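## Task

Find each cardboard box in the storeroom whose lot number (printed on the shelf edge directly beneath it) starts with 3, and put all of them on the desk. The robot must not tip over or finish leaning. A box counts only if it rests on the desk by itself, not held there by the robot.

## Robot and tools

ROBOT. TidyBot++: a wheeled base 0.54 m long, 0.50 m wide and 0.38 m tall on four powered casters, carrying a single seven-joint arm with a two-finger gripper. The shoulder sits 0.12 m ahead of the base centre, 0.68 m up. Two cameras: base_camera, fixed to the base and looking forward and down, and wrist_camera, which looks along the hand. Segments: upper arm 0.42 m, forearm 0.31 m, hand 0.31 m to the hand point.

FRAMES. Base frame: origin on the floor below the base centre, x ahead, y to the left, z up. hand_pose is reported in it and marks the spot between the finger pads; its own z runs out along the fingers and its y is the closing direction. The odometry frame is the base frame as it stood at the start of the scene; heading is positive to the left, within -3.142 to 3.142. Odometry counts wheel rotation only, so slipping looks like travel, and it drifts a few cm and degrees over many moves.

execute_actions(actions, cameras). actions is a list with zero or one action. An action may hold base, joints, or both, plus optional speeds; all its motions begin together. base is an offset from where the base last reported itself, with exactly one key: translate_m (metres, forward positive, -2 to 2), strafe_m (metres, left positive, -2 to 2) or rotate_rad (radians, counter-clockwise from above positive, -6.3 to 6.3). joints is a set of absolute targets keyed by name, radians: joint_1_rad (any angle; turns the arm about vertical, positive is clockwise from above, opposite to rotate_rad), joint_2_rad shoulder -2.249 to 2.249, joint_3_rad any angle, joint_4_rad elbow -2.579 to 2.579, joint_5_rad any angle, joint_6_rad wrist -2.099 to 2.099, joint_7_rad any angle (hand down: positive is counter-clockwise from above; at 1.57 the fingers open toward left and right). gripper_pos is a scale from 0 (open, about 85 mm gap) to 1 (closed); gap is roughly 85*(1-gripper_pos) mm. Unbounded joints go the short way, so rotate in steps below half a turn. speeds caps top speed for that action only: translate_m and strafe_m 0.05 to 0.5 m/s, rotate_rad 0.1 to 1.57 rad/s (defaults are the maxima). Base moves needing over 8.667 s are rejected; no action runs past 15 s. Unknown keys or out-of-range numbers cause the whole call to be rejected with no motion. Joints or base you omit may keep pushing toward earlier targets. cameras: list of base_camera, wrist_camera or all; omitted/null means all, [] means none. An empty actions list just reports state and images.

ARM GEOMETRY. With joint_1_rad=0, joint_3_rad=3.14, joint_5_rad=0 (near the start) the arm stays in the vertical x-z plane. Angles from vertical (forward positive): upper arm = joint_2_rad, forearm = joint_2_rad - joint_4_rad, hand = that minus joint_6_rad. Reach forward of the shoulder is the sum of length*sin(angle); height above it the sum of length*cos(angle). A downward-pointing hand reaches at most about 0.94 m above the floor, only near the base. The arm starts folded, hand down, poking up to 0.08 m past the front, elbow up to 1.15 m high.

wait(seconds): 0 to 10 s, commands nothing, returns state and images.
zoom_image(camera, region): enlarges part of that camera's latest full image; region [x0, y0, x1, y1] in pixels, origin top-left, at most 504x504. Useful for reading lot numbers.
read_manual(section): gives only licence texts; no motion.
finished_scene(scene): ends the current scene, passing its number; irreversible. The goal must already hold and stay held. The result gives the next task.

RESULT LINES. base_status and joint_status report how each motion ended: done; off_target (resting away from target, may still push); contact_stop or time_out (old target dropped, holds in place; base only for these). A blocked base can say done while short of target. "joint command not followed" with a cause line means a self-collision check blocked all arm targets (gripper still moves); those joints show not_followed and may be retried on later actions. on_its_own lists motion you did not command. motor_effort gives percent of max per motor, with the peak of the last action in brackets; readings carry offsets and noise. base_tilt is in degrees, forward/right positive, about 1 degree bias. A gripper closed to 1 reading done holds nothing; off_target means it is gripping something at the shown reading. ARM HIT means the arm struck the base or itself. MOTOR HOT warns from 60 °C; OVER-TEMPERATURE FAULT at 75 °C lets the arm sag and marks keys limit_stop_at_motor_heat (resend targets). If a call reports a stop, the rest of that reply's motion calls are skipped.

ACCURACY. Friction leaves joints slightly short even when done; the hand usually lands 1 to 2 cm off, more when stretched. Improve by sending last command + (wanted - read). Loads make the arm sag; while holding something never resend a joint its read angle. Trust images over hand_pose. Camera calibrations in the original brief are approximate.

AVOID. Dropping, slamming or shoving objects; driving while the arm is snagged on anything above about 0.8 m (tipping risk); pushing or pulling sideways hard with a raised hand; driving the arm into things (torque fault: joint_1-4 limit 104.5 N m, joint_5-7 51.3 N m; the arm freezes 10 s). If the arm presses an edge and the robot leans, retract the arm or back off. Holding loads for long heats motors. Occasional brief disturbances may nudge loose objects. Closed fingertips reach about 20 mm beyond the hand point, so mind the floor and shelves.

Each tool is called after ">>>" as name(argument=value, ...) on one line, values as JSON.

## Session

>>> execute_actions(actions=[])

Scene clock: 0.00 s.
base_odometry: x=+0.000 y=+0.000 heading=+0.000 (m, m, rad; odometry frame)
base_tilt: forward=-0.4 right=-1.0 (deg)
base_status: not commanded
joint_positions: joint_1_rad=+0.034 joint_2_rad=-0.389 joint_3_rad=+3.122 joint_4_rad=-2.509 joint_5_rad=-0.013 joint_6_rad=-0.835 joint_7_rad=+1.570 gripper_pos=+0.000
joint_status: not commanded
motor_effort: joint_1_rad=+1 joint_2_rad=-2 joint_3_rad=+0 joint_4_rad=+14 joint_5_rad=+1 joint_6_rad=+2 joint_7_rad=+0 (%)
hand_pose: x=+0.2851 y=+0.0012 z=+0.6010 quat_wxyz=(-0.001, +0.996, -0.012, +0.093) (m; base frame)
pictures: base_camera, wrist_camera
Images, in order (width x height): base_camera 644x364, wrist_camera 644x476.

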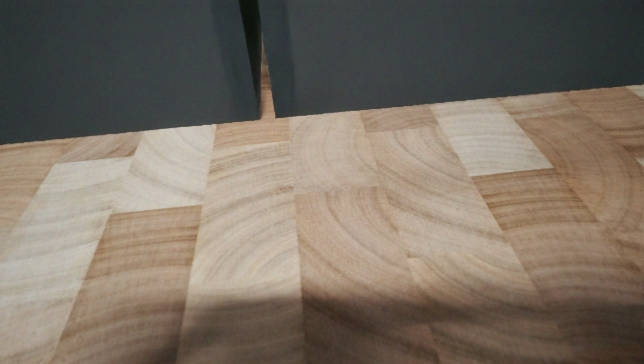

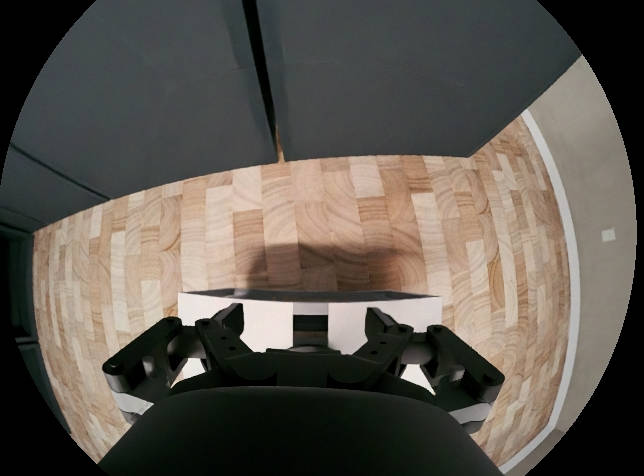

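>>> execute_actions(actions=[{"joints":{"joint_6_rad":0.45,"joint_1_rad":0.0},"base":{"rotate_rad":1.57}}])

>>> execute_actions(actions=[{"base":{"rotate_rad":1.57}}])

>>> execute_actions(actions=[{"base":{"rotate_rad":1.57}}])

>>> execute_actions(actions=[{"base":{"rotate_rad":1.57}}])

Scene clock: 9.20 s.
base_odometry: x=+0.000 y=+0.000 heading=+1.570 (m, m, rad; odometry frame)
base_tilt: forward=-0.3 right=-0.9 (deg)
base_status: done
joint_positions: joint_1_rad=+0.013 joint_2_rad=-0.389 joint_3_rad=+3.122 joint_4_rad=-2.506 joint_5_rad=-0.013 joint_6_rad=+0.431 joint_7_rad=+1.570 gripper_pos=+0.000
joint_status: all done
motor_effort: joint_1_rad=+1(0) joint_2_rad=-6(8) joint_3_rad=+1(2) joint_4_rad=+17(18) joint_5_rad=+1(0) joint_6_rad=+9(10) joint_7_rad=+0(1) (%)
hand_pose: x=+0.5370 y=+0.0031 z=+0.8718 quat_wxyz=(-0.001, +0.747, -0.002, +0.665) (m; base frame)
pictures: base_camera, wrist_camera
camera_calibration (this result's frames):
wrist_camera: T_world_to_cam=[[-0.0269589, -0.999137, 0.0315956, -0.0182237], [-0.100561, -0.0287361, -0.994516, 0.979574], [0.994566, -0.0299884, -0.0996994, -0.307629], [0, 0, 0, 1]] pos_world=[0.403972, 0.00071586, 0.944107]
Images, in order (width x height): base_camera 644x364, wrist_camera 644x476.

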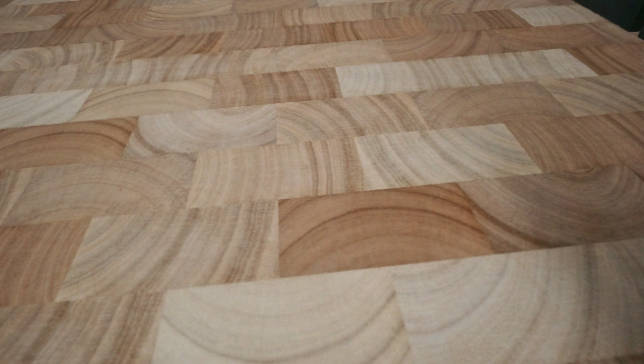

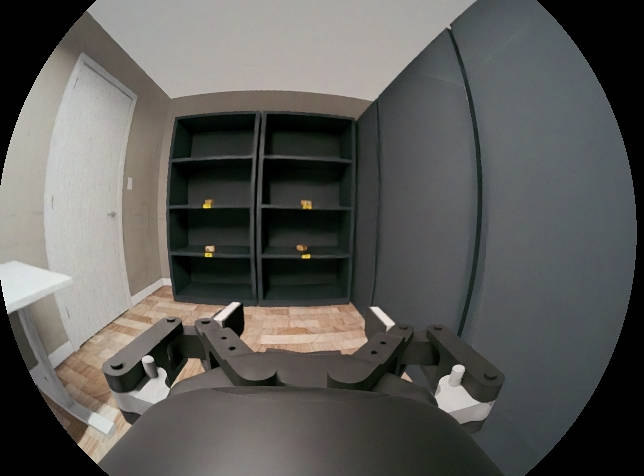

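Scene clock: 11.53 s.
base_odometry: x=+0.000 y=+0.000 heading=+3.139 (m, m, rad; odometry frame)
base_tilt: forward=-0.3 right=-0.9 (deg)
base_status: done
joint_positions: joint_1_rad=+0.010 joint_2_rad=-0.389 joint_3_rad=+3.122 joint_4_rad=-2.506 joint_5_rad=-0.013 joint_6_rad=+0.431 joint_7_rad=+1.570 gripper_pos=+0.000
joint_status: not commanded
motor_effort: joint_1_rad=+0(1) joint_2_rad=-6(7) joint_3_rad=+1(0) joint_4_rad=+17(17) joint_5_rad=+1(2) joint_6_rad=+9(9) joint_7_rad=+0(0) (%)
hand_pose: x=+0.5370 y=+0.0045 z=+0.8718 quat_wxyz=(-0.002, +0.747, -0.001, +0.665) (m; base frame)
pictures: base_camera, wrist_camera
camera_calibration (this result's frames):
wrist_camera: T_world_to_cam=[[-0.0237517, -0.999216, 0.0316846, -0.0186661], [-0.10047, -0.0291473, -0.994513, 0.97956], [0.994657, -0.0268047, -0.0996984, -0.307637], [0, 0, 0, 1]] pos_world=[0.403966, 0.00165393, 0.944105]
Images, in order (width x height): base_camera 644x364, wrist_camera 644x476.

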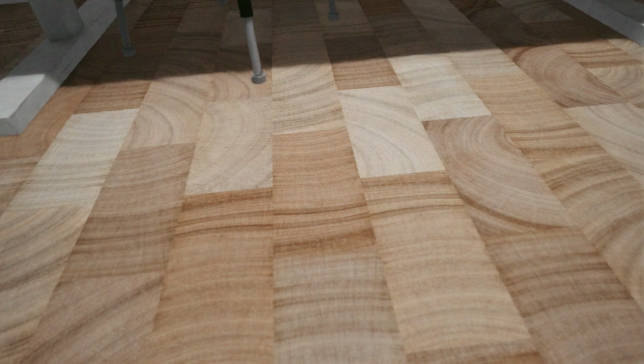

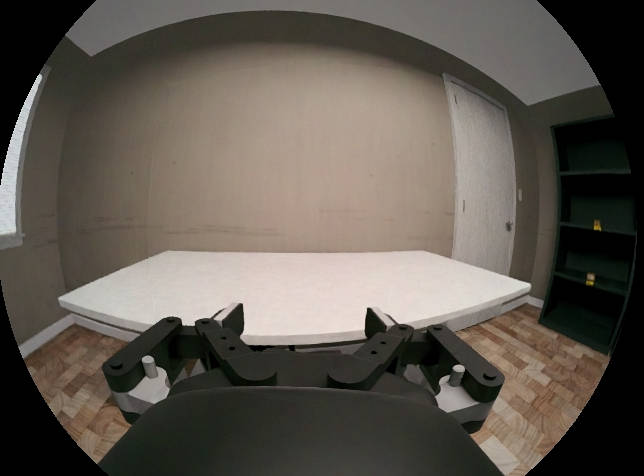

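Scene clock: 13.87 s.
base_odometry: x=+0.000 y=+0.000 heading=-1.574 (m, m, rad; odometry frame)
base_tilt: forward=-0.3 right=-0.9 (deg)
base_status: done
joint_positions: joint_1_rad=+0.009 joint_2_rad=-0.389 joint_3_rad=+3.121 joint_4_rad=-2.506 joint_5_rad=-0.013 joint_6_rad=+0.431 joint_7_rad=+1.570 gripper_pos=+0.000
joint_status: not commanded
motor_effort: joint_1_rad=+0(1) joint_2_rad=-5(7) joint_3_rad=+0(2) joint_4_rad=+17(17) joint_5_rad=+1(2) joint_6_rad=+9(9) joint_7_rad=+0(0) (%)
hand_pose: x=+0.5369 y=+0.0052 z=+0.8718 quat_wxyz=(-0.003, +0.747, -0.001, +0.665) (m; base frame)
pictures: base_camera, wrist_camera
camera_calibration (this result's frames):
wrist_camera: T_world_to_cam=[[-0.0221067, -0.999251, 0.0317618, -0.0189144], [-0.100422, -0.0293895, -0.994511, 0.979551], [0.994699, -0.0251749, -0.0996967, -0.307642], [0, 0, 0, 1]] pos_world=[0.403961, 0.0021434, 0.944104]
Images, in order (width x height): base_camera 644x364, wrist_camera 644x476.

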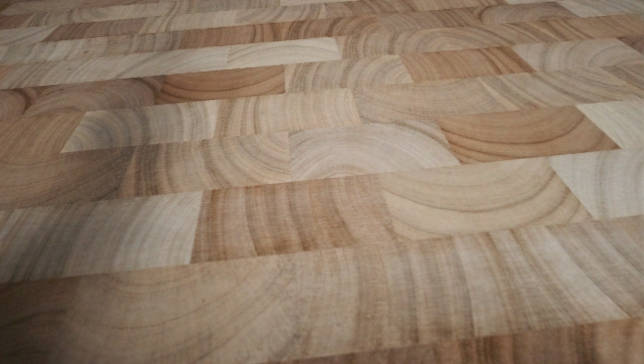

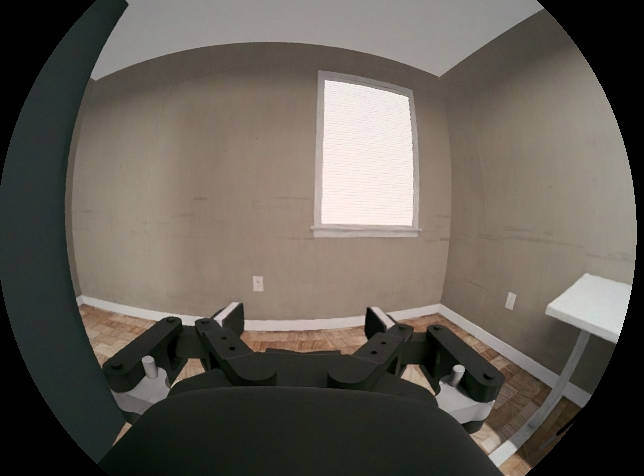

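Scene clock: 16.20 s.
base_odometry: x=+0.000 y=+0.000 heading=-0.005 (m, m, rad; odometry frame)
base_tilt: forward=-0.3 right=-0.9 (deg)
base_status: done
joint_positions: joint_1_rad=+0.008 joint_2_rad=-0.389 joint_3_rad=+3.121 joint_4_rad=-2.506 joint_5_rad=-0.013 joint_6_rad=+0.431 joint_7_rad=+1.570 gripper_pos=+0.000
joint_status: not commanded
motor_effort: joint_1_rad=+1(1) joint_2_rad=-6(7) joint_3_rad=+0(2) joint_4_rad=+17(17) joint_5_rad=+1(1) joint_6_rad=+9(9) joint_7_rad=+1(1) (%)
hand_pose: x=+0.5369 y=+0.0056 z=+0.8718 quat_wxyz=(-0.003, +0.747, +0.000, +0.665) (m; base frame)
pictures: base_camera, wrist_camera
camera_calibration (this result's frames):
wrist_camera: T_world_to_cam=[[-0.0210265, -0.999272, 0.0318342, -0.0190924], [-0.100391, -0.02957, -0.994509, 0.979545], [0.994726, -0.0241069, -0.0996957, -0.307644], [0, 0, 0, 1]] pos_world=[0.403957, 0.00247039, 0.944103]
Images, in order (width x height): base_camera 644x364, wrist_camera 644x476.

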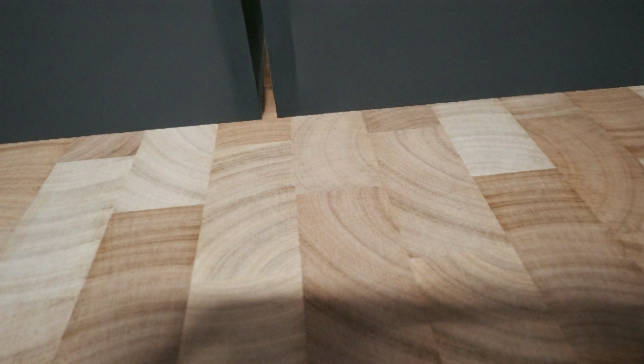

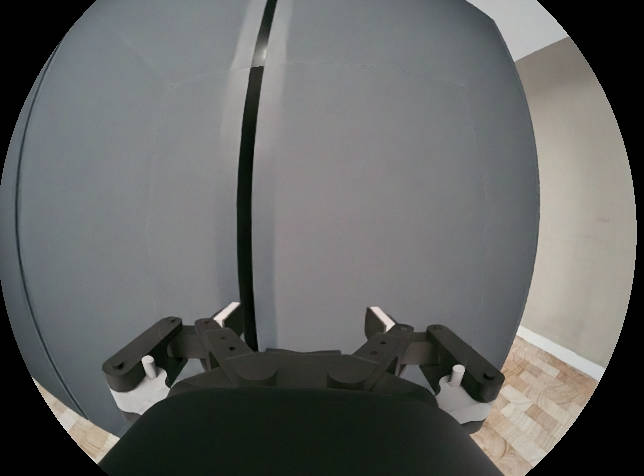

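>>> execute_actions(actions=[{"base":{"rotate_rad":1.575}}], cameras=[])

>>> execute_actions(actions=[{"base":{"translate_m":1.2}}])

>>> zoom_image(camera="wrist_camera", region=[120, 100, 520, 340])

Scene clock: 27.83 s.
base_odometry: x=+0.000 y=+0.000 heading=+1.570 (m, m, rad; odometry frame)
base_tilt: forward=-0.3 right=-1.0 (deg)
base_status: done
joint_positions: joint_1_rad=+0.008 joint_2_rad=-0.389 joint_3_rad=+3.121 joint_4_rad=-2.506 joint_5_rad=-0.013 joint_6_rad=+0.431 joint_7_rad=+1.570 gripper_pos=+0.000
joint_status: not commanded
motor_effort: joint_1_rad=+0(0) joint_2_rad=-6(6) joint_3_rad=+0(2) joint_4_rad=+17(17) joint_5_rad=+1(1) joint_6_rad=+10(9) joint_7_rad=+1(0) (%)
hand_pose: x=+0.5369 y=+0.0059 z=+0.8718 quat_wxyz=(-0.003, +0.747, +0.000, +0.665) (m; base frame)
pictures: none
No camera images: the call's "cameras" was empty. Leave "cameras" out to get every camera's image.

Scene clock: 31.60 s.
base_odometry: x=+0.000 y=+1.200 heading=+1.570 (m, m, rad; odometry frame)
base_tilt: forward=-0.3 right=-1.0 (deg)
base_status: done
joint_positions: joint_1_rad=+0.008 joint_2_rad=-0.389 joint_3_rad=+3.121 joint_4_rad=-2.506 joint_5_rad=-0.013 joint_6_rad=+0.431 joint_7_rad=+1.570 gripper_pos=+0.000
joint_status: not commanded
motor_effort: joint_1_rad=+0(1) joint_2_rad=-6(9) joint_3_rad=+1(0) joint_4_rad=+17(19) joint_5_rad=+1(1) joint_6_rad=+10(10) joint_7_rad=+0(0) (%)
hand_pose: x=+0.5369 y=+0.0059 z=+0.8717 quat_wxyz=(-0.003, +0.747, +0.000, +0.665) (m; base frame)
pictures: base_camera, wrist_camera
camera_calibration (this result's frames):
wrist_camera: T_world_to_cam=[[-0.0202927, -0.999285, 0.0319021, -0.0192275], [-0.100471, -0.0297089, -0.994496, 0.97951], [0.994733, -0.0233862, -0.0997964, -0.307508], [0, 0, 0, 1]] pos_world=[0.403911, 0.00269493, 0.944044]
Images, in order (width x height): base_camera 644x364, wrist_camera 644x476.

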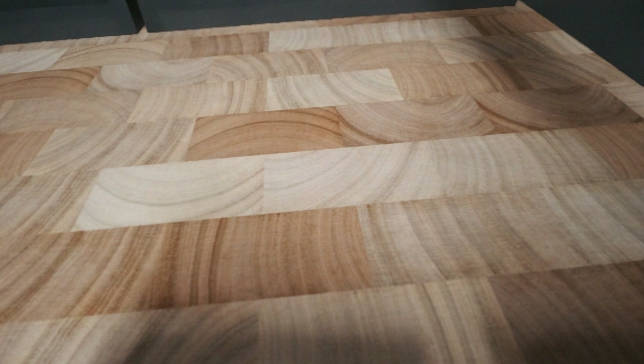

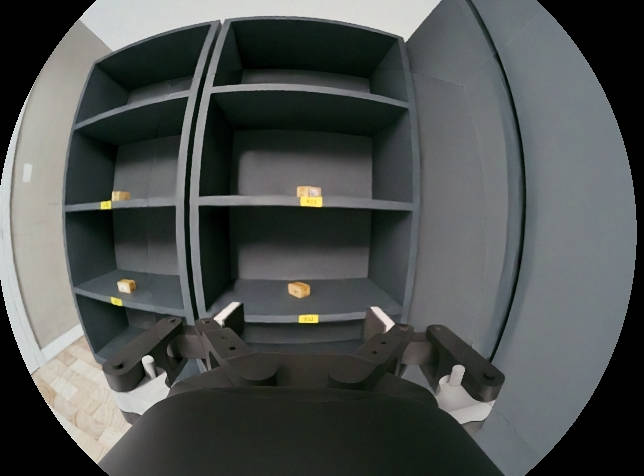

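Region (120, 100, 520, 340) of wrist_camera's 644x476 image, scaled by 1.260; it fills the top 302 rows of this view, and the rest is white.

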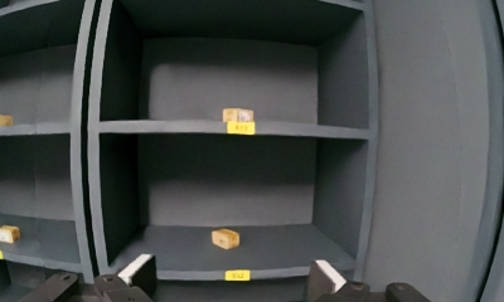

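>>> zoom_image(camera="wrist_camera", region=[270, 175, 350, 335])

>>> zoom_image(camera="wrist_camera", region=[80, 175, 160, 335])

Region (270, 175, 350, 335) of wrist_camera's 644x476 image, scaled by 3.150.

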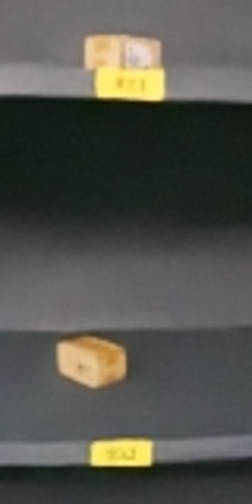

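Region (80, 175, 160, 335) of wrist_camera's 644x476 image, scaled by 3.150.

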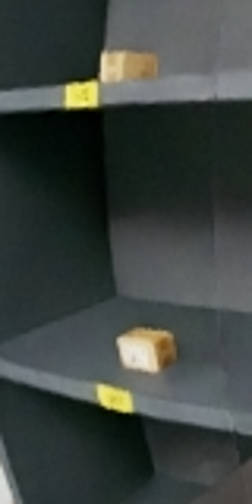

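>>> execute_actions(actions=[{"base":{"translate_m":0.25}}], cameras=["wrist_camera"])

>>> zoom_image(camera="wrist_camera", region=[240, 160, 380, 400])

Scene clock: 40.93 s.
base_odometry: x=+0.000 y=+1.450 heading=+1.571 (m, m, rad; odometry frame)
base_tilt: forward=-0.3 right=-1.0 (deg)
base_status: done
joint_positions: joint_1_rad=+0.008 joint_2_rad=-0.388 joint_3_rad=+3.121 joint_4_rad=-2.507 joint_5_rad=-0.013 joint_6_rad=+0.431 joint_7_rad=+1.570 gripper_pos=+0.000
joint_status: not commanded
motor_effort: joint_1_rad=+0(1) joint_2_rad=-5(9) joint_3_rad=+0(0) joint_4_rad=+17(18) joint_5_rad=+1(1) joint_6_rad=+9(10) joint_7_rad=+0(1) (%)
hand_pose: x=+0.5371 y=+0.0059 z=+0.8712 quat_wxyz=(-0.003, +0.747, +0.000, +0.665) (m; base frame)
pictures: wrist_camera
camera_calibration (this result's frames):
wrist_camera: T_world_to_cam=[[-0.0202543, -0.999285, 0.0319194, -0.0192446], [-0.101697, -0.0297012, -0.994372, 0.979556], [0.994609, -0.0233864, -0.101023, -0.306629], [0, 0, 0, 1]] pos_world=[0.404204, 0.00269216, 0.943681]
Images, in order (width x height): wrist_camera 644x476.

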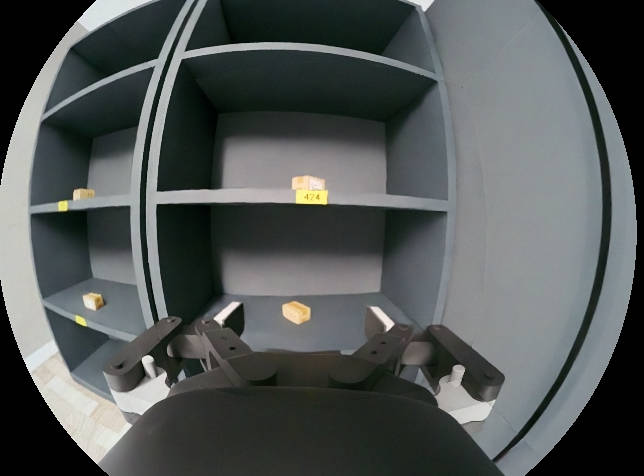

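Region (240, 160, 380, 400) of wrist_camera's 644x476 image, scaled by 2.100; it fills the left 294 columns of this view, and the rest is white.

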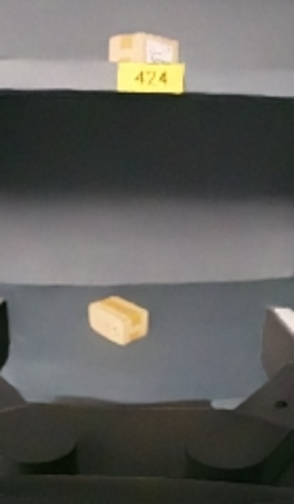

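>>> execute_actions(actions=[{"joints":{"joint_6_rad":-0.1}}], cameras=["wrist_camera"])

>>> execute_actions(actions=[{"base":{"strafe_m":0.75}}], cameras=["wrist_camera"])

Scene clock: 46.63 s.
base_odometry: x=+0.000 y=+1.450 heading=+1.571 (m, m, rad; odometry frame)
base_tilt: forward=-0.3 right=-1.0 (deg)
base_status: not commanded
joint_positions: joint_1_rad=+0.008 joint_2_rad=-0.388 joint_3_rad=+3.121 joint_4_rad=-2.509 joint_5_rad=-0.013 joint_6_rad=-0.080 joint_7_rad=+1.570 gripper_pos=+0.000
joint_status: all done
motor_effort: joint_1_rad=+0(1) joint_2_rad=-5(6) joint_3_rad=+1(0) joint_4_rad=+17(18) joint_5_rad=+1(1) joint_6_rad=+8(10) joint_7_rad=+1(0) (%)
hand_pose: x=+0.4788 y=+0.0062 z=+0.7231 quat_wxyz=(-0.003, +0.892, +0.001, +0.453) (m; base frame)
pictures: wrist_camera
camera_calibration (this result's frames):
wrist_camera: T_world_to_cam=[[0.000335298, -0.999215, 0.0396262, -0.0309115], [-0.577428, -0.0325459, -0.815792, 0.925008], [0.816441, -0.0226078, -0.576986, 0.165844], [0, 0, 0, 1]] pos_world=[0.398734, 0.00296736, 0.851528]
Images, in order (width x height): wrist_camera 644x476.

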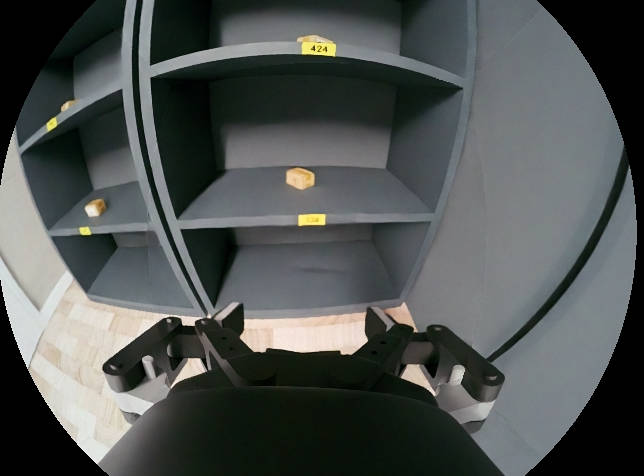

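Scene clock: 49.50 s.
base_odometry: x=-0.751 y=+1.450 heading=+1.571 (m, m, rad; odometry frame)
base_tilt: forward=-0.4 right=-0.9 (deg)
base_status: done
joint_positions: joint_1_rad=+0.008 joint_2_rad=-0.388 joint_3_rad=+3.121 joint_4_rad=-2.509 joint_5_rad=-0.013 joint_6_rad=-0.080 joint_7_rad=+1.570 gripper_pos=+0.000
joint_status: not commanded
motor_effort: joint_1_rad=+1(1) joint_2_rad=-5(5) joint_3_rad=+0(1) joint_4_rad=+16(17) joint_5_rad=+1(1) joint_6_rad=+7(8) joint_7_rad=+0(1) (%)
hand_pose: x=+0.4788 y=+0.0062 z=+0.7231 quat_wxyz=(-0.003, +0.892, +0.001, +0.453) (m; base frame)
pictures: wrist_camera
camera_calibration (this result's frames):
wrist_camera: T_world_to_cam=[[0.00033513, -0.999215, 0.0396263, -0.0309116], [-0.577428, -0.0325459, -0.815792, 0.925008], [0.816441, -0.0226079, -0.576986, 0.165844], [0, 0, 0, 1]] pos_world=[0.398734, 0.00296732, 0.851529]
Images, in order (width x height): wrist_camera 644x476.

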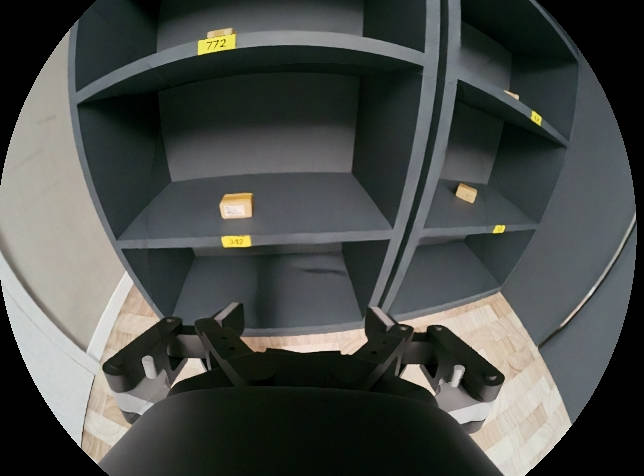

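>>> zoom_image(camera="wrist_camera", region=[200, 180, 280, 260])

>>> zoom_image(camera="wrist_camera", region=[450, 170, 530, 250])

Region (200, 180, 280, 260) of wrist_camera's 644x476 image, scaled by 6.300.

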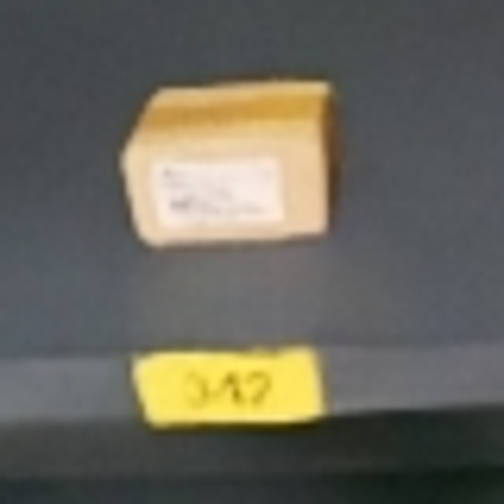

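Region (450, 170, 530, 250) of wrist_camera's 644x476 image, scaled by 6.300.

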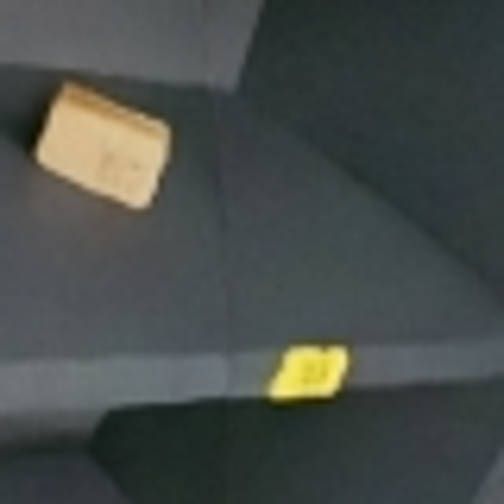

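>>> execute_actions(actions=[{"base":{"translate_m":-0.3}}], cameras=[])

>>> execute_actions(actions=[{"base":{"strafe_m":0.2},"joints":{"joint_1_rad":0,"joint_2_rad":1.2,"joint_3_rad":3.14,"joint_4_rad":-1.44,"joint_5_rad":0,"joint_6_rad":1.07,"joint_7_rad":1.57}}])

Scene clock: 71.60 s.
base_odometry: x=-0.751 y=+1.150 heading=+1.571 (m, m, rad; odometry frame)
base_tilt: forward=-0.3 right=-1.0 (deg)
base_status: done
joint_positions: joint_1_rad=+0.008 joint_2_rad=-0.389 joint_3_rad=+3.121 joint_4_rad=-2.510 joint_5_rad=-0.013 joint_6_rad=-0.080 joint_7_rad=+1.570 gripper_pos=+0.000
joint_status: not commanded
motor_effort: joint_1_rad=+1(0) joint_2_rad=-5(7) joint_3_rad=+0(0) joint_4_rad=+17(17) joint_5_rad=+1(1) joint_6_rad=+7(8) joint_7_rad=+0(0) (%)
hand_pose: x=+0.4787 y=+0.0062 z=+0.7233 quat_wxyz=(-0.003, +0.891, +0.001, +0.453) (m; base frame)
pictures: none
No camera images: the call's "cameras" was empty. Leave "cameras" out to get every camera's image.

Scene clock: 74.40 s.
base_odometry: x=-0.951 y=+1.150 heading=+1.571 (m, m, rad; odometry frame)
base_tilt: forward=-0.3 right=-1.0 (deg)
base_status: done
joint_positions: joint_1_rad=+0.007 joint_2_rad=+1.188 joint_3_rad=+3.126 joint_4_rad=-1.451 joint_5_rad=-0.013 joint_6_rad=+1.023 joint_7_rad=+1.570 gripper_pos=+0.000
joint_status: all done
motor_effort: joint_1_rad=+0(2) joint_2_rad=-48(49) joint_3_rad=-1(2) joint_4_rad=+12(17) joint_5_rad=+1(2) joint_6_rad=+10(8) joint_7_rad=+0(0) (%)
hand_pose: x=+0.9716 y=-0.0011 z=+0.5496 quat_wxyz=(-0.004, +0.723, -0.012, +0.691) (m; base frame)
pictures: base_camera, wrist_camera
camera_calibration (this result's frames):
wrist_camera: T_world_to_cam=[[-0.0400969, -0.99912, 0.0122756, 0.0228086], [-0.0303722, -0.011061, -0.999477, 0.637264], [0.998734, -0.0404488, -0.029902, -0.814605], [0, 0, 0, 1]] pos_world=[0.833844, -0.00311244, 0.612293]
Images, in order (width x height): base_camera 644x364, wrist_camera 644x476.

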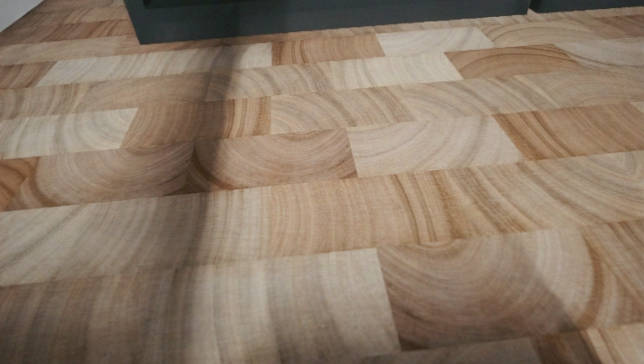

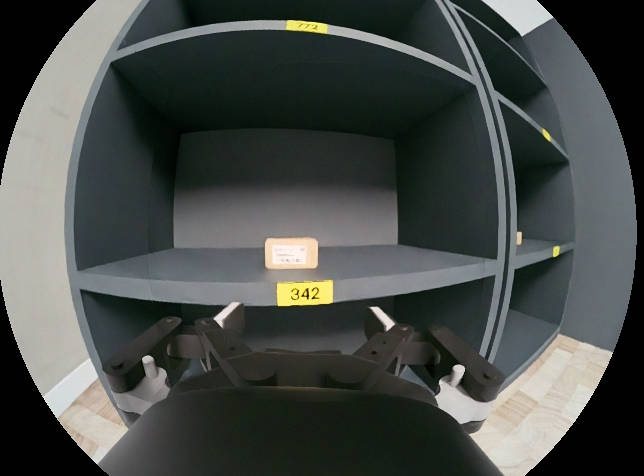

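>>> execute_actions(actions=[{"base":{"rotate_rad":0.158}}], cameras=[])

>>> execute_actions(actions=[{"base":{"strafe_m":-0.165}}])

Scene clock: 88.67 s.
base_odometry: x=-0.951 y=+1.149 heading=+1.730 (m, m, rad; odometry frame)
base_tilt: forward=-0.2 right=-1.0 (deg)
base_status: done
joint_positions: joint_1_rad=-0.004 joint_2_rad=+1.188 joint_3_rad=+3.134 joint_4_rad=-1.450 joint_5_rad=-0.013 joint_6_rad=+1.025 joint_7_rad=+1.570 gripper_pos=+0.000
joint_status: not commanded
motor_effort: joint_1_rad=+1(9) joint_2_rad=-49(51) joint_3_rad=-1(4) joint_4_rad=+11(12) joint_5_rad=+1(2) joint_6_rad=+10(10) joint_7_rad=+0(1) (%)
hand_pose: x=+0.9719 y=+0.0048 z=+0.5502 quat_wxyz=(-0.004, +0.722, -0.007, +0.692) (m; base frame)
pictures: none
No camera images: the call's "cameras" was empty. Leave "cameras" out to get every camera's image.

Scene clock: 90.20 s.
base_odometry: x=-0.788 y=+1.176 heading=+1.731 (m, m, rad; odometry frame)
base_tilt: forward=-0.3 right=-1.0 (deg)
base_status: done
joint_positions: joint_1_rad=+0.009 joint_2_rad=+1.188 joint_3_rad=+3.138 joint_4_rad=-1.450 joint_5_rad=-0.013 joint_6_rad=+1.025 joint_7_rad=+1.570 gripper_pos=+0.000
joint_status: not commanded
motor_effort: joint_1_rad=+0(5) joint_2_rad=-49(49) joint_3_rad=-2(3) joint_4_rad=+12(11) joint_5_rad=+1(2) joint_6_rad=+10(10) joint_7_rad=+0(1) (%)
hand_pose: x=+0.9719 y=-0.0080 z=+0.5501 quat_wxyz=(+0.003, +0.722, -0.011, +0.692) (m; base frame)
pictures: base_camera, wrist_camera
camera_calibration (this result's frames):
wrist_camera: T_world_to_cam=[[-0.0463724, -0.998643, 0.0237087, 0.0157942], [-0.0286773, -0.0223935, -0.999338, 0.635935], [0.998513, -0.0470216, -0.0275999, -0.81624], [0, 0, 0, 1]] pos_world=[0.833995, -0.00836725, 0.612611]
Images, in order (width x height): base_camera 644x364, wrist_camera 644x476.

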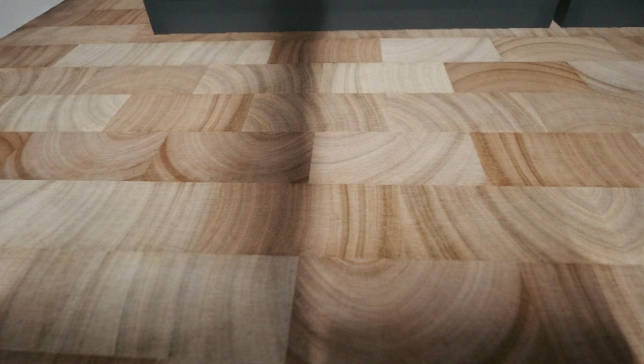

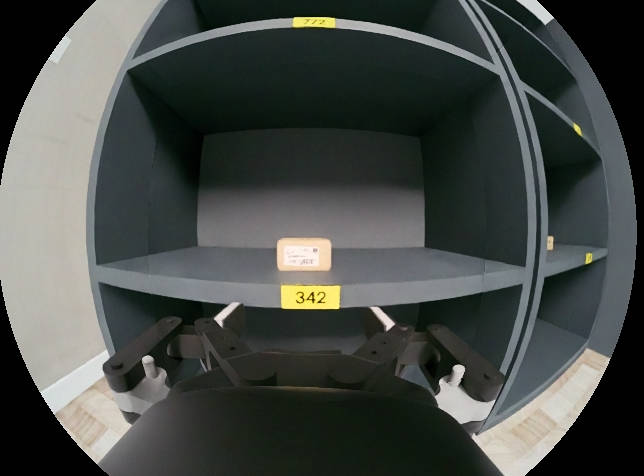

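>>> execute_actions(actions=[{"base":{"translate_m":0.1},"joints":{"joint_2_rad":1.0,"joint_4_rad":-1.548,"joint_6_rad":0.70}}])

Scene clock: 100.10 s.
base_odometry: x=-0.804 y=+1.275 heading=+1.731 (m, m, rad; odometry frame)
base_tilt: forward=-0.2 right=-1.0 (deg)
base_status: done
joint_positions: joint_1_rad=+0.008 joint_2_rad=+1.006 joint_3_rad=+3.138 joint_4_rad=-1.539 joint_5_rad=-0.013 joint_6_rad=+0.745 joint_7_rad=+1.570 gripper_pos=+0.000
joint_status: all done
motor_effort: joint_1_rad=+1(5) joint_2_rad=-47(50) joint_3_rad=+0(2) joint_4_rad=+12(14) joint_5_rad=+1(0) joint_6_rad=+9(10) joint_7_rad=+0(1) (%)
hand_pose: x=+0.9542 y=-0.0064 z=+0.5766 quat_wxyz=(+0.001, +0.783, -0.010, +0.622) (m; base frame)
pictures: base_camera, wrist_camera
camera_calibration (this result's frames):
wrist_camera: T_world_to_cam=[[-0.0380759, -0.998898, 0.0274525, 0.00584734], [-0.212385, -0.0187552, -0.977006, 0.824347], [0.976444, -0.0430309, -0.211437, -0.670693], [0, 0, 0, 1]] pos_world=[0.830196, -0.00755885, 0.663423]
Images, in order (width x height): base_camera 644x364, wrist_camera 644x476.

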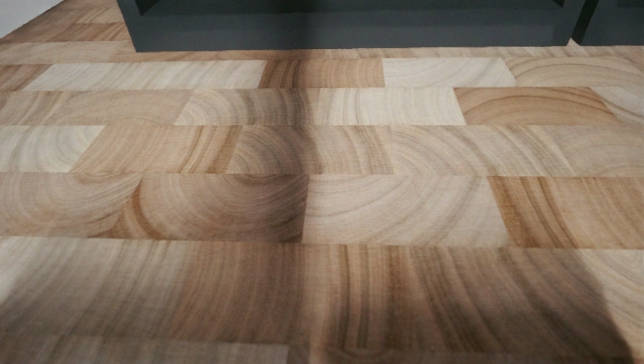

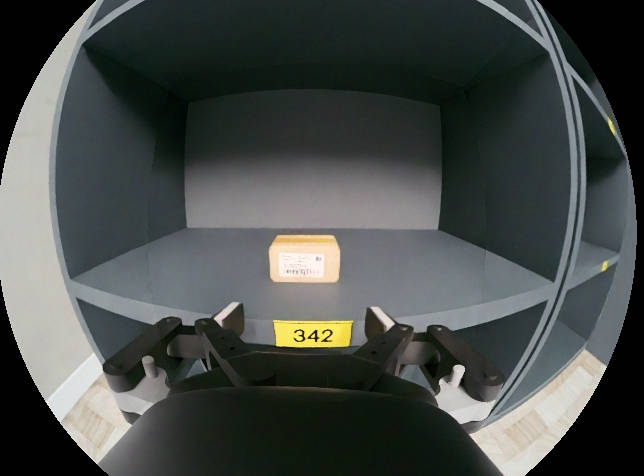

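>>> execute_actions(actions=[{"base":{"strafe_m":0.04},"joints":{"joint_2_rad":1.015,"gripper_pos":1.0}}])

>>> execute_actions(actions=[{"base":{"translate_m":0.12},"speeds":{"translate_m":0.1}}])

Scene clock: 132.93 s.
base_odometry: x=-0.844 y=+1.269 heading=+1.731 (m, m, rad; odometry frame)
base_tilt: forward=-0.3 right=-1.1 (deg)
base_status: done
joint_positions: joint_1_rad=-0.005 joint_2_rad=+1.007 joint_3_rad=+3.138 joint_4_rad=-1.539 joint_5_rad=-0.013 joint_6_rad=+0.745 joint_7_rad=+1.570 gripper_pos=+0.999
joint_status: all done
motor_effort: joint_1_rad=+1(4) joint_2_rad=-47(48) joint_3_rad=-1(3) joint_4_rad=+13(14) joint_5_rad=+1(2) joint_6_rad=+10(10) joint_7_rad=+1(0) (%)
hand_pose: x=+0.9540 y=+0.0045 z=+0.5755 quat_wxyz=(-0.003, +0.784, -0.005, +0.621) (m; base frame)
pictures: base_camera, wrist_camera
camera_calibration (this result's frames):
wrist_camera: T_world_to_cam=[[-0.0249228, -0.999309, 0.0275575, 0.00419665], [-0.213813, -0.0215997, -0.976636, 0.824555], [0.976557, -0.0302326, -0.213127, -0.669397], [0, 0, 0, 1]] pos_world=[0.830109, 0.00176632, 0.662508]
Images, in order (width x height): base_camera 644x364, wrist_camera 644x476.

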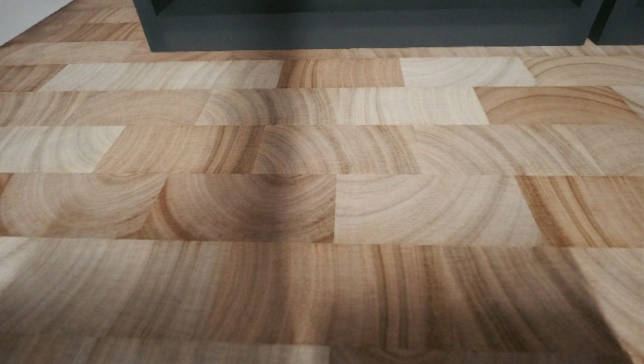

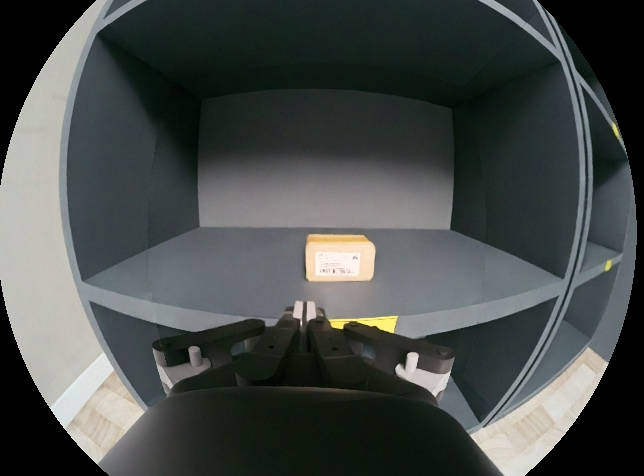

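Scene clock: 134.70 s.
base_odometry: x=-0.863 y=+1.387 heading=+1.731 (m, m, rad; odometry frame)
base_tilt: forward=-0.2 right=-1.1 (deg)
base_status: done
joint_positions: joint_1_rad=-0.005 joint_2_rad=+1.007 joint_3_rad=+3.138 joint_4_rad=-1.542 joint_5_rad=-0.013 joint_6_rad=+0.744 joint_7_rad=+1.570 gripper_pos=+0.999
joint_status: not commanded
motor_effort: joint_1_rad=+1(2) joint_2_rad=-46(51) joint_3_rad=-2(2) joint_4_rad=+13(14) joint_5_rad=+1(2) joint_6_rad=+9(11) joint_7_rad=+0(0) (%)
hand_pose: x=+0.9529 y=+0.0045 z=+0.5736 quat_wxyz=(-0.003, +0.785, -0.005, +0.620) (m; base frame)
pictures: base_camera, wrist_camera
camera_calibration (this result's frames):
wrist_camera: T_world_to_cam=[[-0.0247841, -0.99931, 0.027678, 0.00402316], [-0.21797, -0.0216186, -0.975716, 0.825916], [0.975641, -0.0302152, -0.217283, -0.665521], [0, 0, 0, 1]] pos_world=[0.829434, 0.00176669, 0.661142]
Images, in order (width x height): base_camera 644x364, wrist_camera 644x476.

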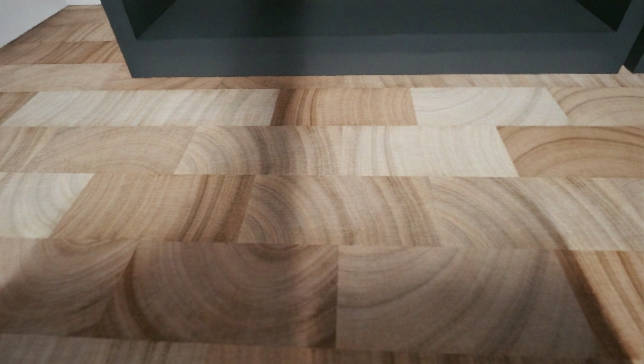

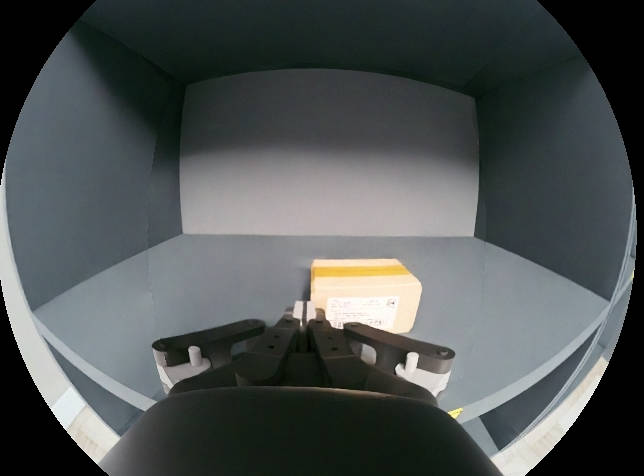

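>>> execute_actions(actions=[{"base":{"strafe_m":-0.022},"joints":{"joint_2_rad":1.03}}], cameras=[])

>>> execute_actions(actions=[{"base":{"translate_m":0.07},"speeds":{"translate_m":0.05}}], cameras=["wrist_camera"])

Scene clock: 141.30 s.
base_odometry: x=-0.841 y=+1.391 heading=+1.731 (m, m, rad; odometry frame)
base_tilt: forward=-0.3 right=-1.0 (deg)
base_status: done
joint_positions: joint_1_rad=+0.003 joint_2_rad=+1.013 joint_3_rad=+3.138 joint_4_rad=-1.543 joint_5_rad=-0.013 joint_6_rad=+0.744 joint_7_rad=+1.570 gripper_pos=+0.999
joint_status: all done
motor_effort: joint_1_rad=+0(5) joint_2_rad=-47(48) joint_3_rad=-2(2) joint_4_rad=+13(14) joint_5_rad=+1(2) joint_6_rad=+9(10) joint_7_rad=+0(0) (%)
hand_pose: x=+0.9521 y=-0.0026 z=+0.5684 quat_wxyz=(+0.000, +0.787, -0.009, +0.617) (m; base frame)
pictures: none
No camera images: the call's "cameras" was empty. Leave "cameras" out to get every camera's image.

Scene clock: 143.17 s.
base_odometry: x=-0.852 y=+1.460 heading=+1.731 (m, m, rad; odometry frame)
base_tilt: forward=-0.3 right=-1.0 (deg)
base_status: done
joint_positions: joint_1_rad=+0.003 joint_2_rad=+1.014 joint_3_rad=+3.138 joint_4_rad=-1.543 joint_5_rad=-0.013 joint_6_rad=+0.743 joint_7_rad=+1.570 gripper_pos=+0.999
joint_status: not commanded
motor_effort: joint_1_rad=+1(4) joint_2_rad=-46(50) joint_3_rad=-1(2) joint_4_rad=+13(14) joint_5_rad=+1(1) joint_6_rad=+9(10) joint_7_rad=+1(0) (%)
hand_pose: x=+0.9518 y=-0.0025 z=+0.5674 quat_wxyz=(+0.000, +0.787, -0.009, +0.616) (m; base frame)
pictures: wrist_camera
camera_calibration (this result's frames):
wrist_camera: T_world_to_cam=[[-0.0329457, -0.999058, 0.0282447, 0.00457754], [-0.226165, -0.0200748, -0.973882, 0.826271], [0.973532, -0.0384732, -0.225291, -0.659458], [0, 0, 0, 1]] pos_world=[0.829028, -0.00421103, 0.655991]
Images, in order (width x height): wrist_camera 644x476.

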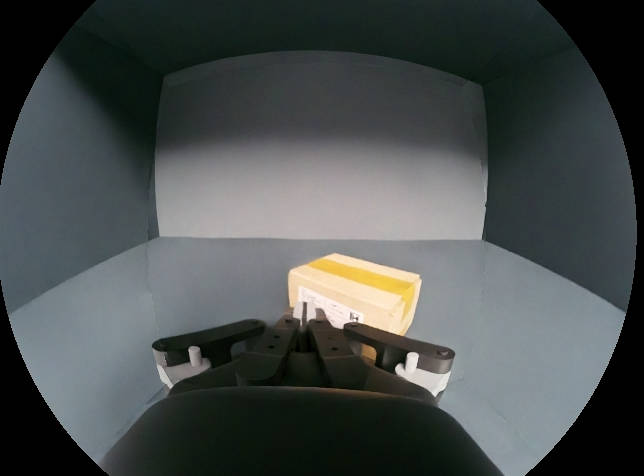

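>>> execute_actions(actions=[{"base":{"translate_m":0.045},"speeds":{"translate_m":0.05}}], cameras=["wrist_camera"])

Scene clock: 148.50 s.
base_odometry: x=-0.859 y=+1.505 heading=+1.731 (m, m, rad; odometry frame)
base_tilt: forward=-0.3 right=-1.0 (deg)
base_status: done
joint_positions: joint_1_rad=+0.003 joint_2_rad=+1.014 joint_3_rad=+3.138 joint_4_rad=-1.544 joint_5_rad=-0.013 joint_6_rad=+0.743 joint_7_rad=+1.570 gripper_pos=+0.999
joint_status: not commanded
motor_effort: joint_1_rad=+0(4) joint_2_rad=-47(48) joint_3_rad=-1(2) joint_4_rad=+13(14) joint_5_rad=+1(2) joint_6_rad=+10(10) joint_7_rad=+0(1) (%)
hand_pose: x=+0.9516 y=-0.0025 z=+0.5671 quat_wxyz=(+0.000, +0.788, -0.009, +0.616) (m; base frame)
pictures: wrist_camera
camera_calibration (this result's frames):
wrist_camera: T_world_to_cam=[[-0.0329275, -0.999058, 0.028262, 0.00455458], [-0.226728, -0.0200735, -0.973751, 0.826411], [0.973401, -0.038471, -0.225853, -0.658924], [0, 0, 0, 1]] pos_world=[0.828918, -0.00421023, 0.65577]
Images, in order (width x height): wrist_camera 644x476.

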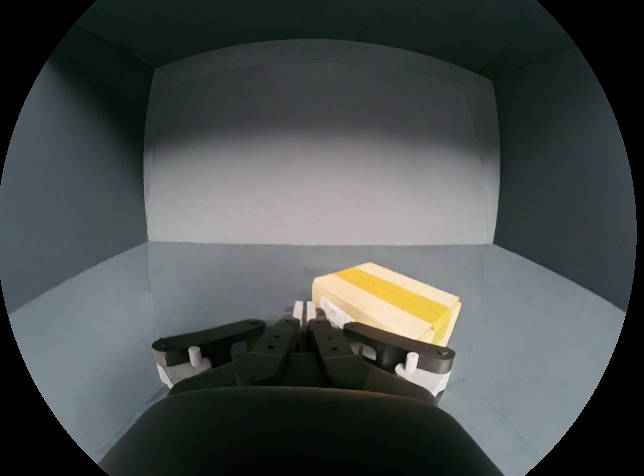

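>>> execute_actions(actions=[{"base":{"translate_m":-0.25},"joints":{"gripper_pos":0.0}}])

Scene clock: 154.73 s.
base_odometry: x=-0.819 y=+1.258 heading=+1.730 (m, m, rad; odometry frame)
base_tilt: forward=-0.2 right=-1.0 (deg)
base_status: done
joint_positions: joint_1_rad=+0.003 joint_2_rad=+1.015 joint_3_rad=+3.138 joint_4_rad=-1.549 joint_5_rad=-0.013 joint_6_rad=+0.743 joint_7_rad=+1.570 gripper_pos=+0.000
joint_status: all done
motor_effort: joint_1_rad=+1(6) joint_2_rad=-47(49) joint_3_rad=-1(3) joint_4_rad=+12(13) joint_5_rad=+1(0) joint_6_rad=+9(10) joint_7_rad=+0(0) (%)
hand_pose: x=+0.9497 y=-0.0021 z=+0.5636 quat_wxyz=(-0.001, +0.790, -0.008, +0.613) (m; base frame)
pictures: base_camera, wrist_camera
camera_calibration (this result's frames):
wrist_camera: T_world_to_cam=[[-0.0322309, -0.999074, 0.0284904, 0.00421556], [-0.233175, -0.0202024, -0.972225, 0.827848], [0.971901, -0.037979, -0.232308, -0.652758], [0, 0, 0, 1]] pos_world=[0.827585, -0.0038549, 0.653094]
Images, in order (width x height): base_camera 644x364, wrist_camera 644x476.

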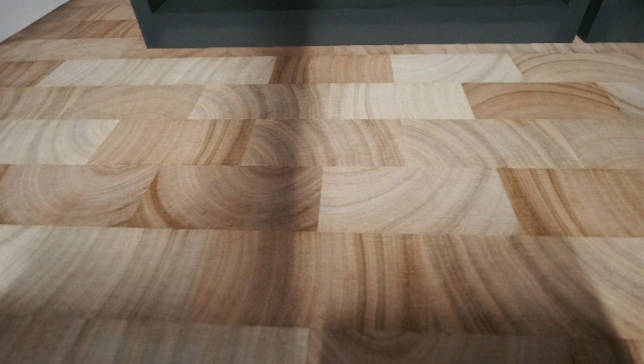

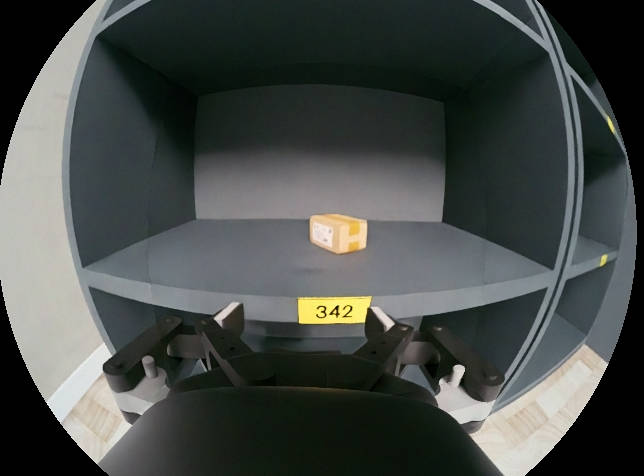

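>>> execute_actions(actions=[{"base":{"strafe_m":-0.78}}], cameras=[])

>>> execute_actions(actions=[{"base":{"rotate_rad":0.7}}], cameras=[])

>>> execute_actions(actions=[{"base":{"strafe_m":-0.257}}], cameras=[])

>>> execute_actions(actions=[{"base":{"translate_m":0.25}}])

Scene clock: 178.33 s.
base_odometry: x=-0.049 y=+1.381 heading=+1.729 (m, m, rad; odometry frame)
base_tilt: forward=-0.2 right=-1.0 (deg)
base_status: done
joint_positions: joint_1_rad=+0.003 joint_2_rad=+1.015 joint_3_rad=+3.138 joint_4_rad=-1.549 joint_5_rad=-0.013 joint_6_rad=+0.743 joint_7_rad=+1.570 gripper_pos=+0.000
joint_status: not commanded
motor_effort: joint_1_rad=+1(5) joint_2_rad=-47(47) joint_3_rad=-1(3) joint_4_rad=+13(13) joint_5_rad=+1(2) joint_6_rad=+9(10) joint_7_rad=+0(0) (%)
hand_pose: x=+0.9497 y=-0.0023 z=+0.5636 quat_wxyz=(+0.000, +0.790, -0.008, +0.613) (m; base frame)
pictures: none
No camera images: the call's "cameras" was empty. Leave "cameras" out to get every camera's image.

Scene clock: 180.37 s.
base_odometry: x=-0.049 y=+1.381 heading=+2.429 (m, m, rad; odometry frame)
base_tilt: forward=-0.3 right=-0.9 (deg)
base_status: done
joint_positions: joint_1_rad=-0.008 joint_2_rad=+1.015 joint_3_rad=+3.132 joint_4_rad=-1.549 joint_5_rad=-0.013 joint_6_rad=+0.743 joint_7_rad=+1.570 gripper_pos=+0.000
joint_status: not commanded
motor_effort: joint_1_rad=+1(9) joint_2_rad=-48(49) joint_3_rad=-1(4) joint_4_rad=+13(14) joint_5_rad=+1(2) joint_6_rad=+9(9) joint_7_rad=+0(1) (%)
hand_pose: x=+0.9495 y=+0.0105 z=+0.5633 quat_wxyz=(-0.007, +0.790, -0.004, +0.613) (m; base frame)
pictures: none
No camera images: the call's "cameras" was empty. Leave "cameras" out to get every camera's image.

Scene clock: 182.17 s.
base_odometry: x=+0.119 y=+1.575 heading=+2.430 (m, m, rad; odometry frame)
base_tilt: forward=-0.2 right=-0.9 (deg)
base_status: done
joint_positions: joint_1_rad=+0.006 joint_2_rad=+1.015 joint_3_rad=+3.138 joint_4_rad=-1.549 joint_5_rad=-0.013 joint_6_rad=+0.743 joint_7_rad=+1.570 gripper_pos=+0.000
joint_status: not commanded
motor_effort: joint_1_rad=+1(5) joint_2_rad=-46(48) joint_3_rad=-2(3) joint_4_rad=+12(12) joint_5_rad=+1(2) joint_6_rad=+9(10) joint_7_rad=+1(0) (%)
hand_pose: x=+0.9496 y=-0.0040 z=+0.5632 quat_wxyz=(+0.000, +0.790, -0.009, +0.613) (m; base frame)
pictures: none
No camera images: the call's "cameras" was empty. Leave "cameras" out to get every camera's image.

Scene clock: 183.97 s.
base_odometry: x=-0.070 y=+1.739 heading=+2.429 (m, m, rad; odometry frame)
base_tilt: forward=-0.2 right=-1.0 (deg)
base_status: done
joint_positions: joint_1_rad=+0.005 joint_2_rad=+1.016 joint_3_rad=+3.138 joint_4_rad=-1.547 joint_5_rad=-0.013 joint_6_rad=+0.742 joint_7_rad=+1.570 gripper_pos=+0.000
joint_status: not commanded
motor_effort: joint_1_rad=+1(4) joint_2_rad=-47(48) joint_3_rad=-2(2) joint_4_rad=+12(14) joint_5_rad=+1(0) joint_6_rad=+9(10) joint_7_rad=+1(0) (%)
hand_pose: x=+0.9500 y=-0.0039 z=+0.5633 quat_wxyz=(+0.000, +0.790, -0.009, +0.613) (m; base frame)
pictures: base_camera, wrist_camera
camera_calibration (this result's frames):
wrist_camera: T_world_to_cam=[[-0.0344572, -0.999018, 0.0278346, 0.00493719], [-0.233468, -0.0190342, -0.972178, 0.827851], [0.971754, -0.039997, -0.232583, -0.652896], [0, 0, 0, 1]] pos_world=[0.827901, -0.00542405, 0.652829]
Images, in order (width x height): base_camera 644x364, wrist_camera 644x476.

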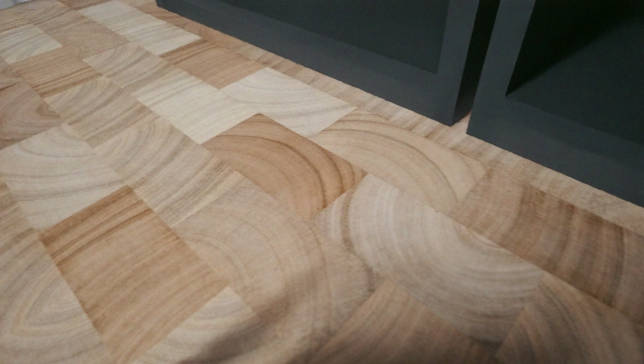

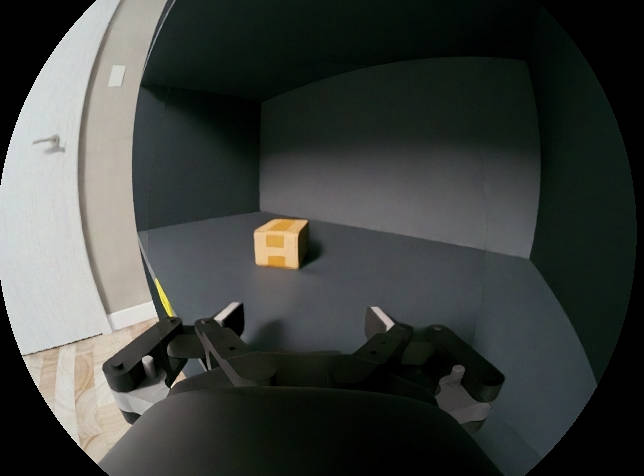

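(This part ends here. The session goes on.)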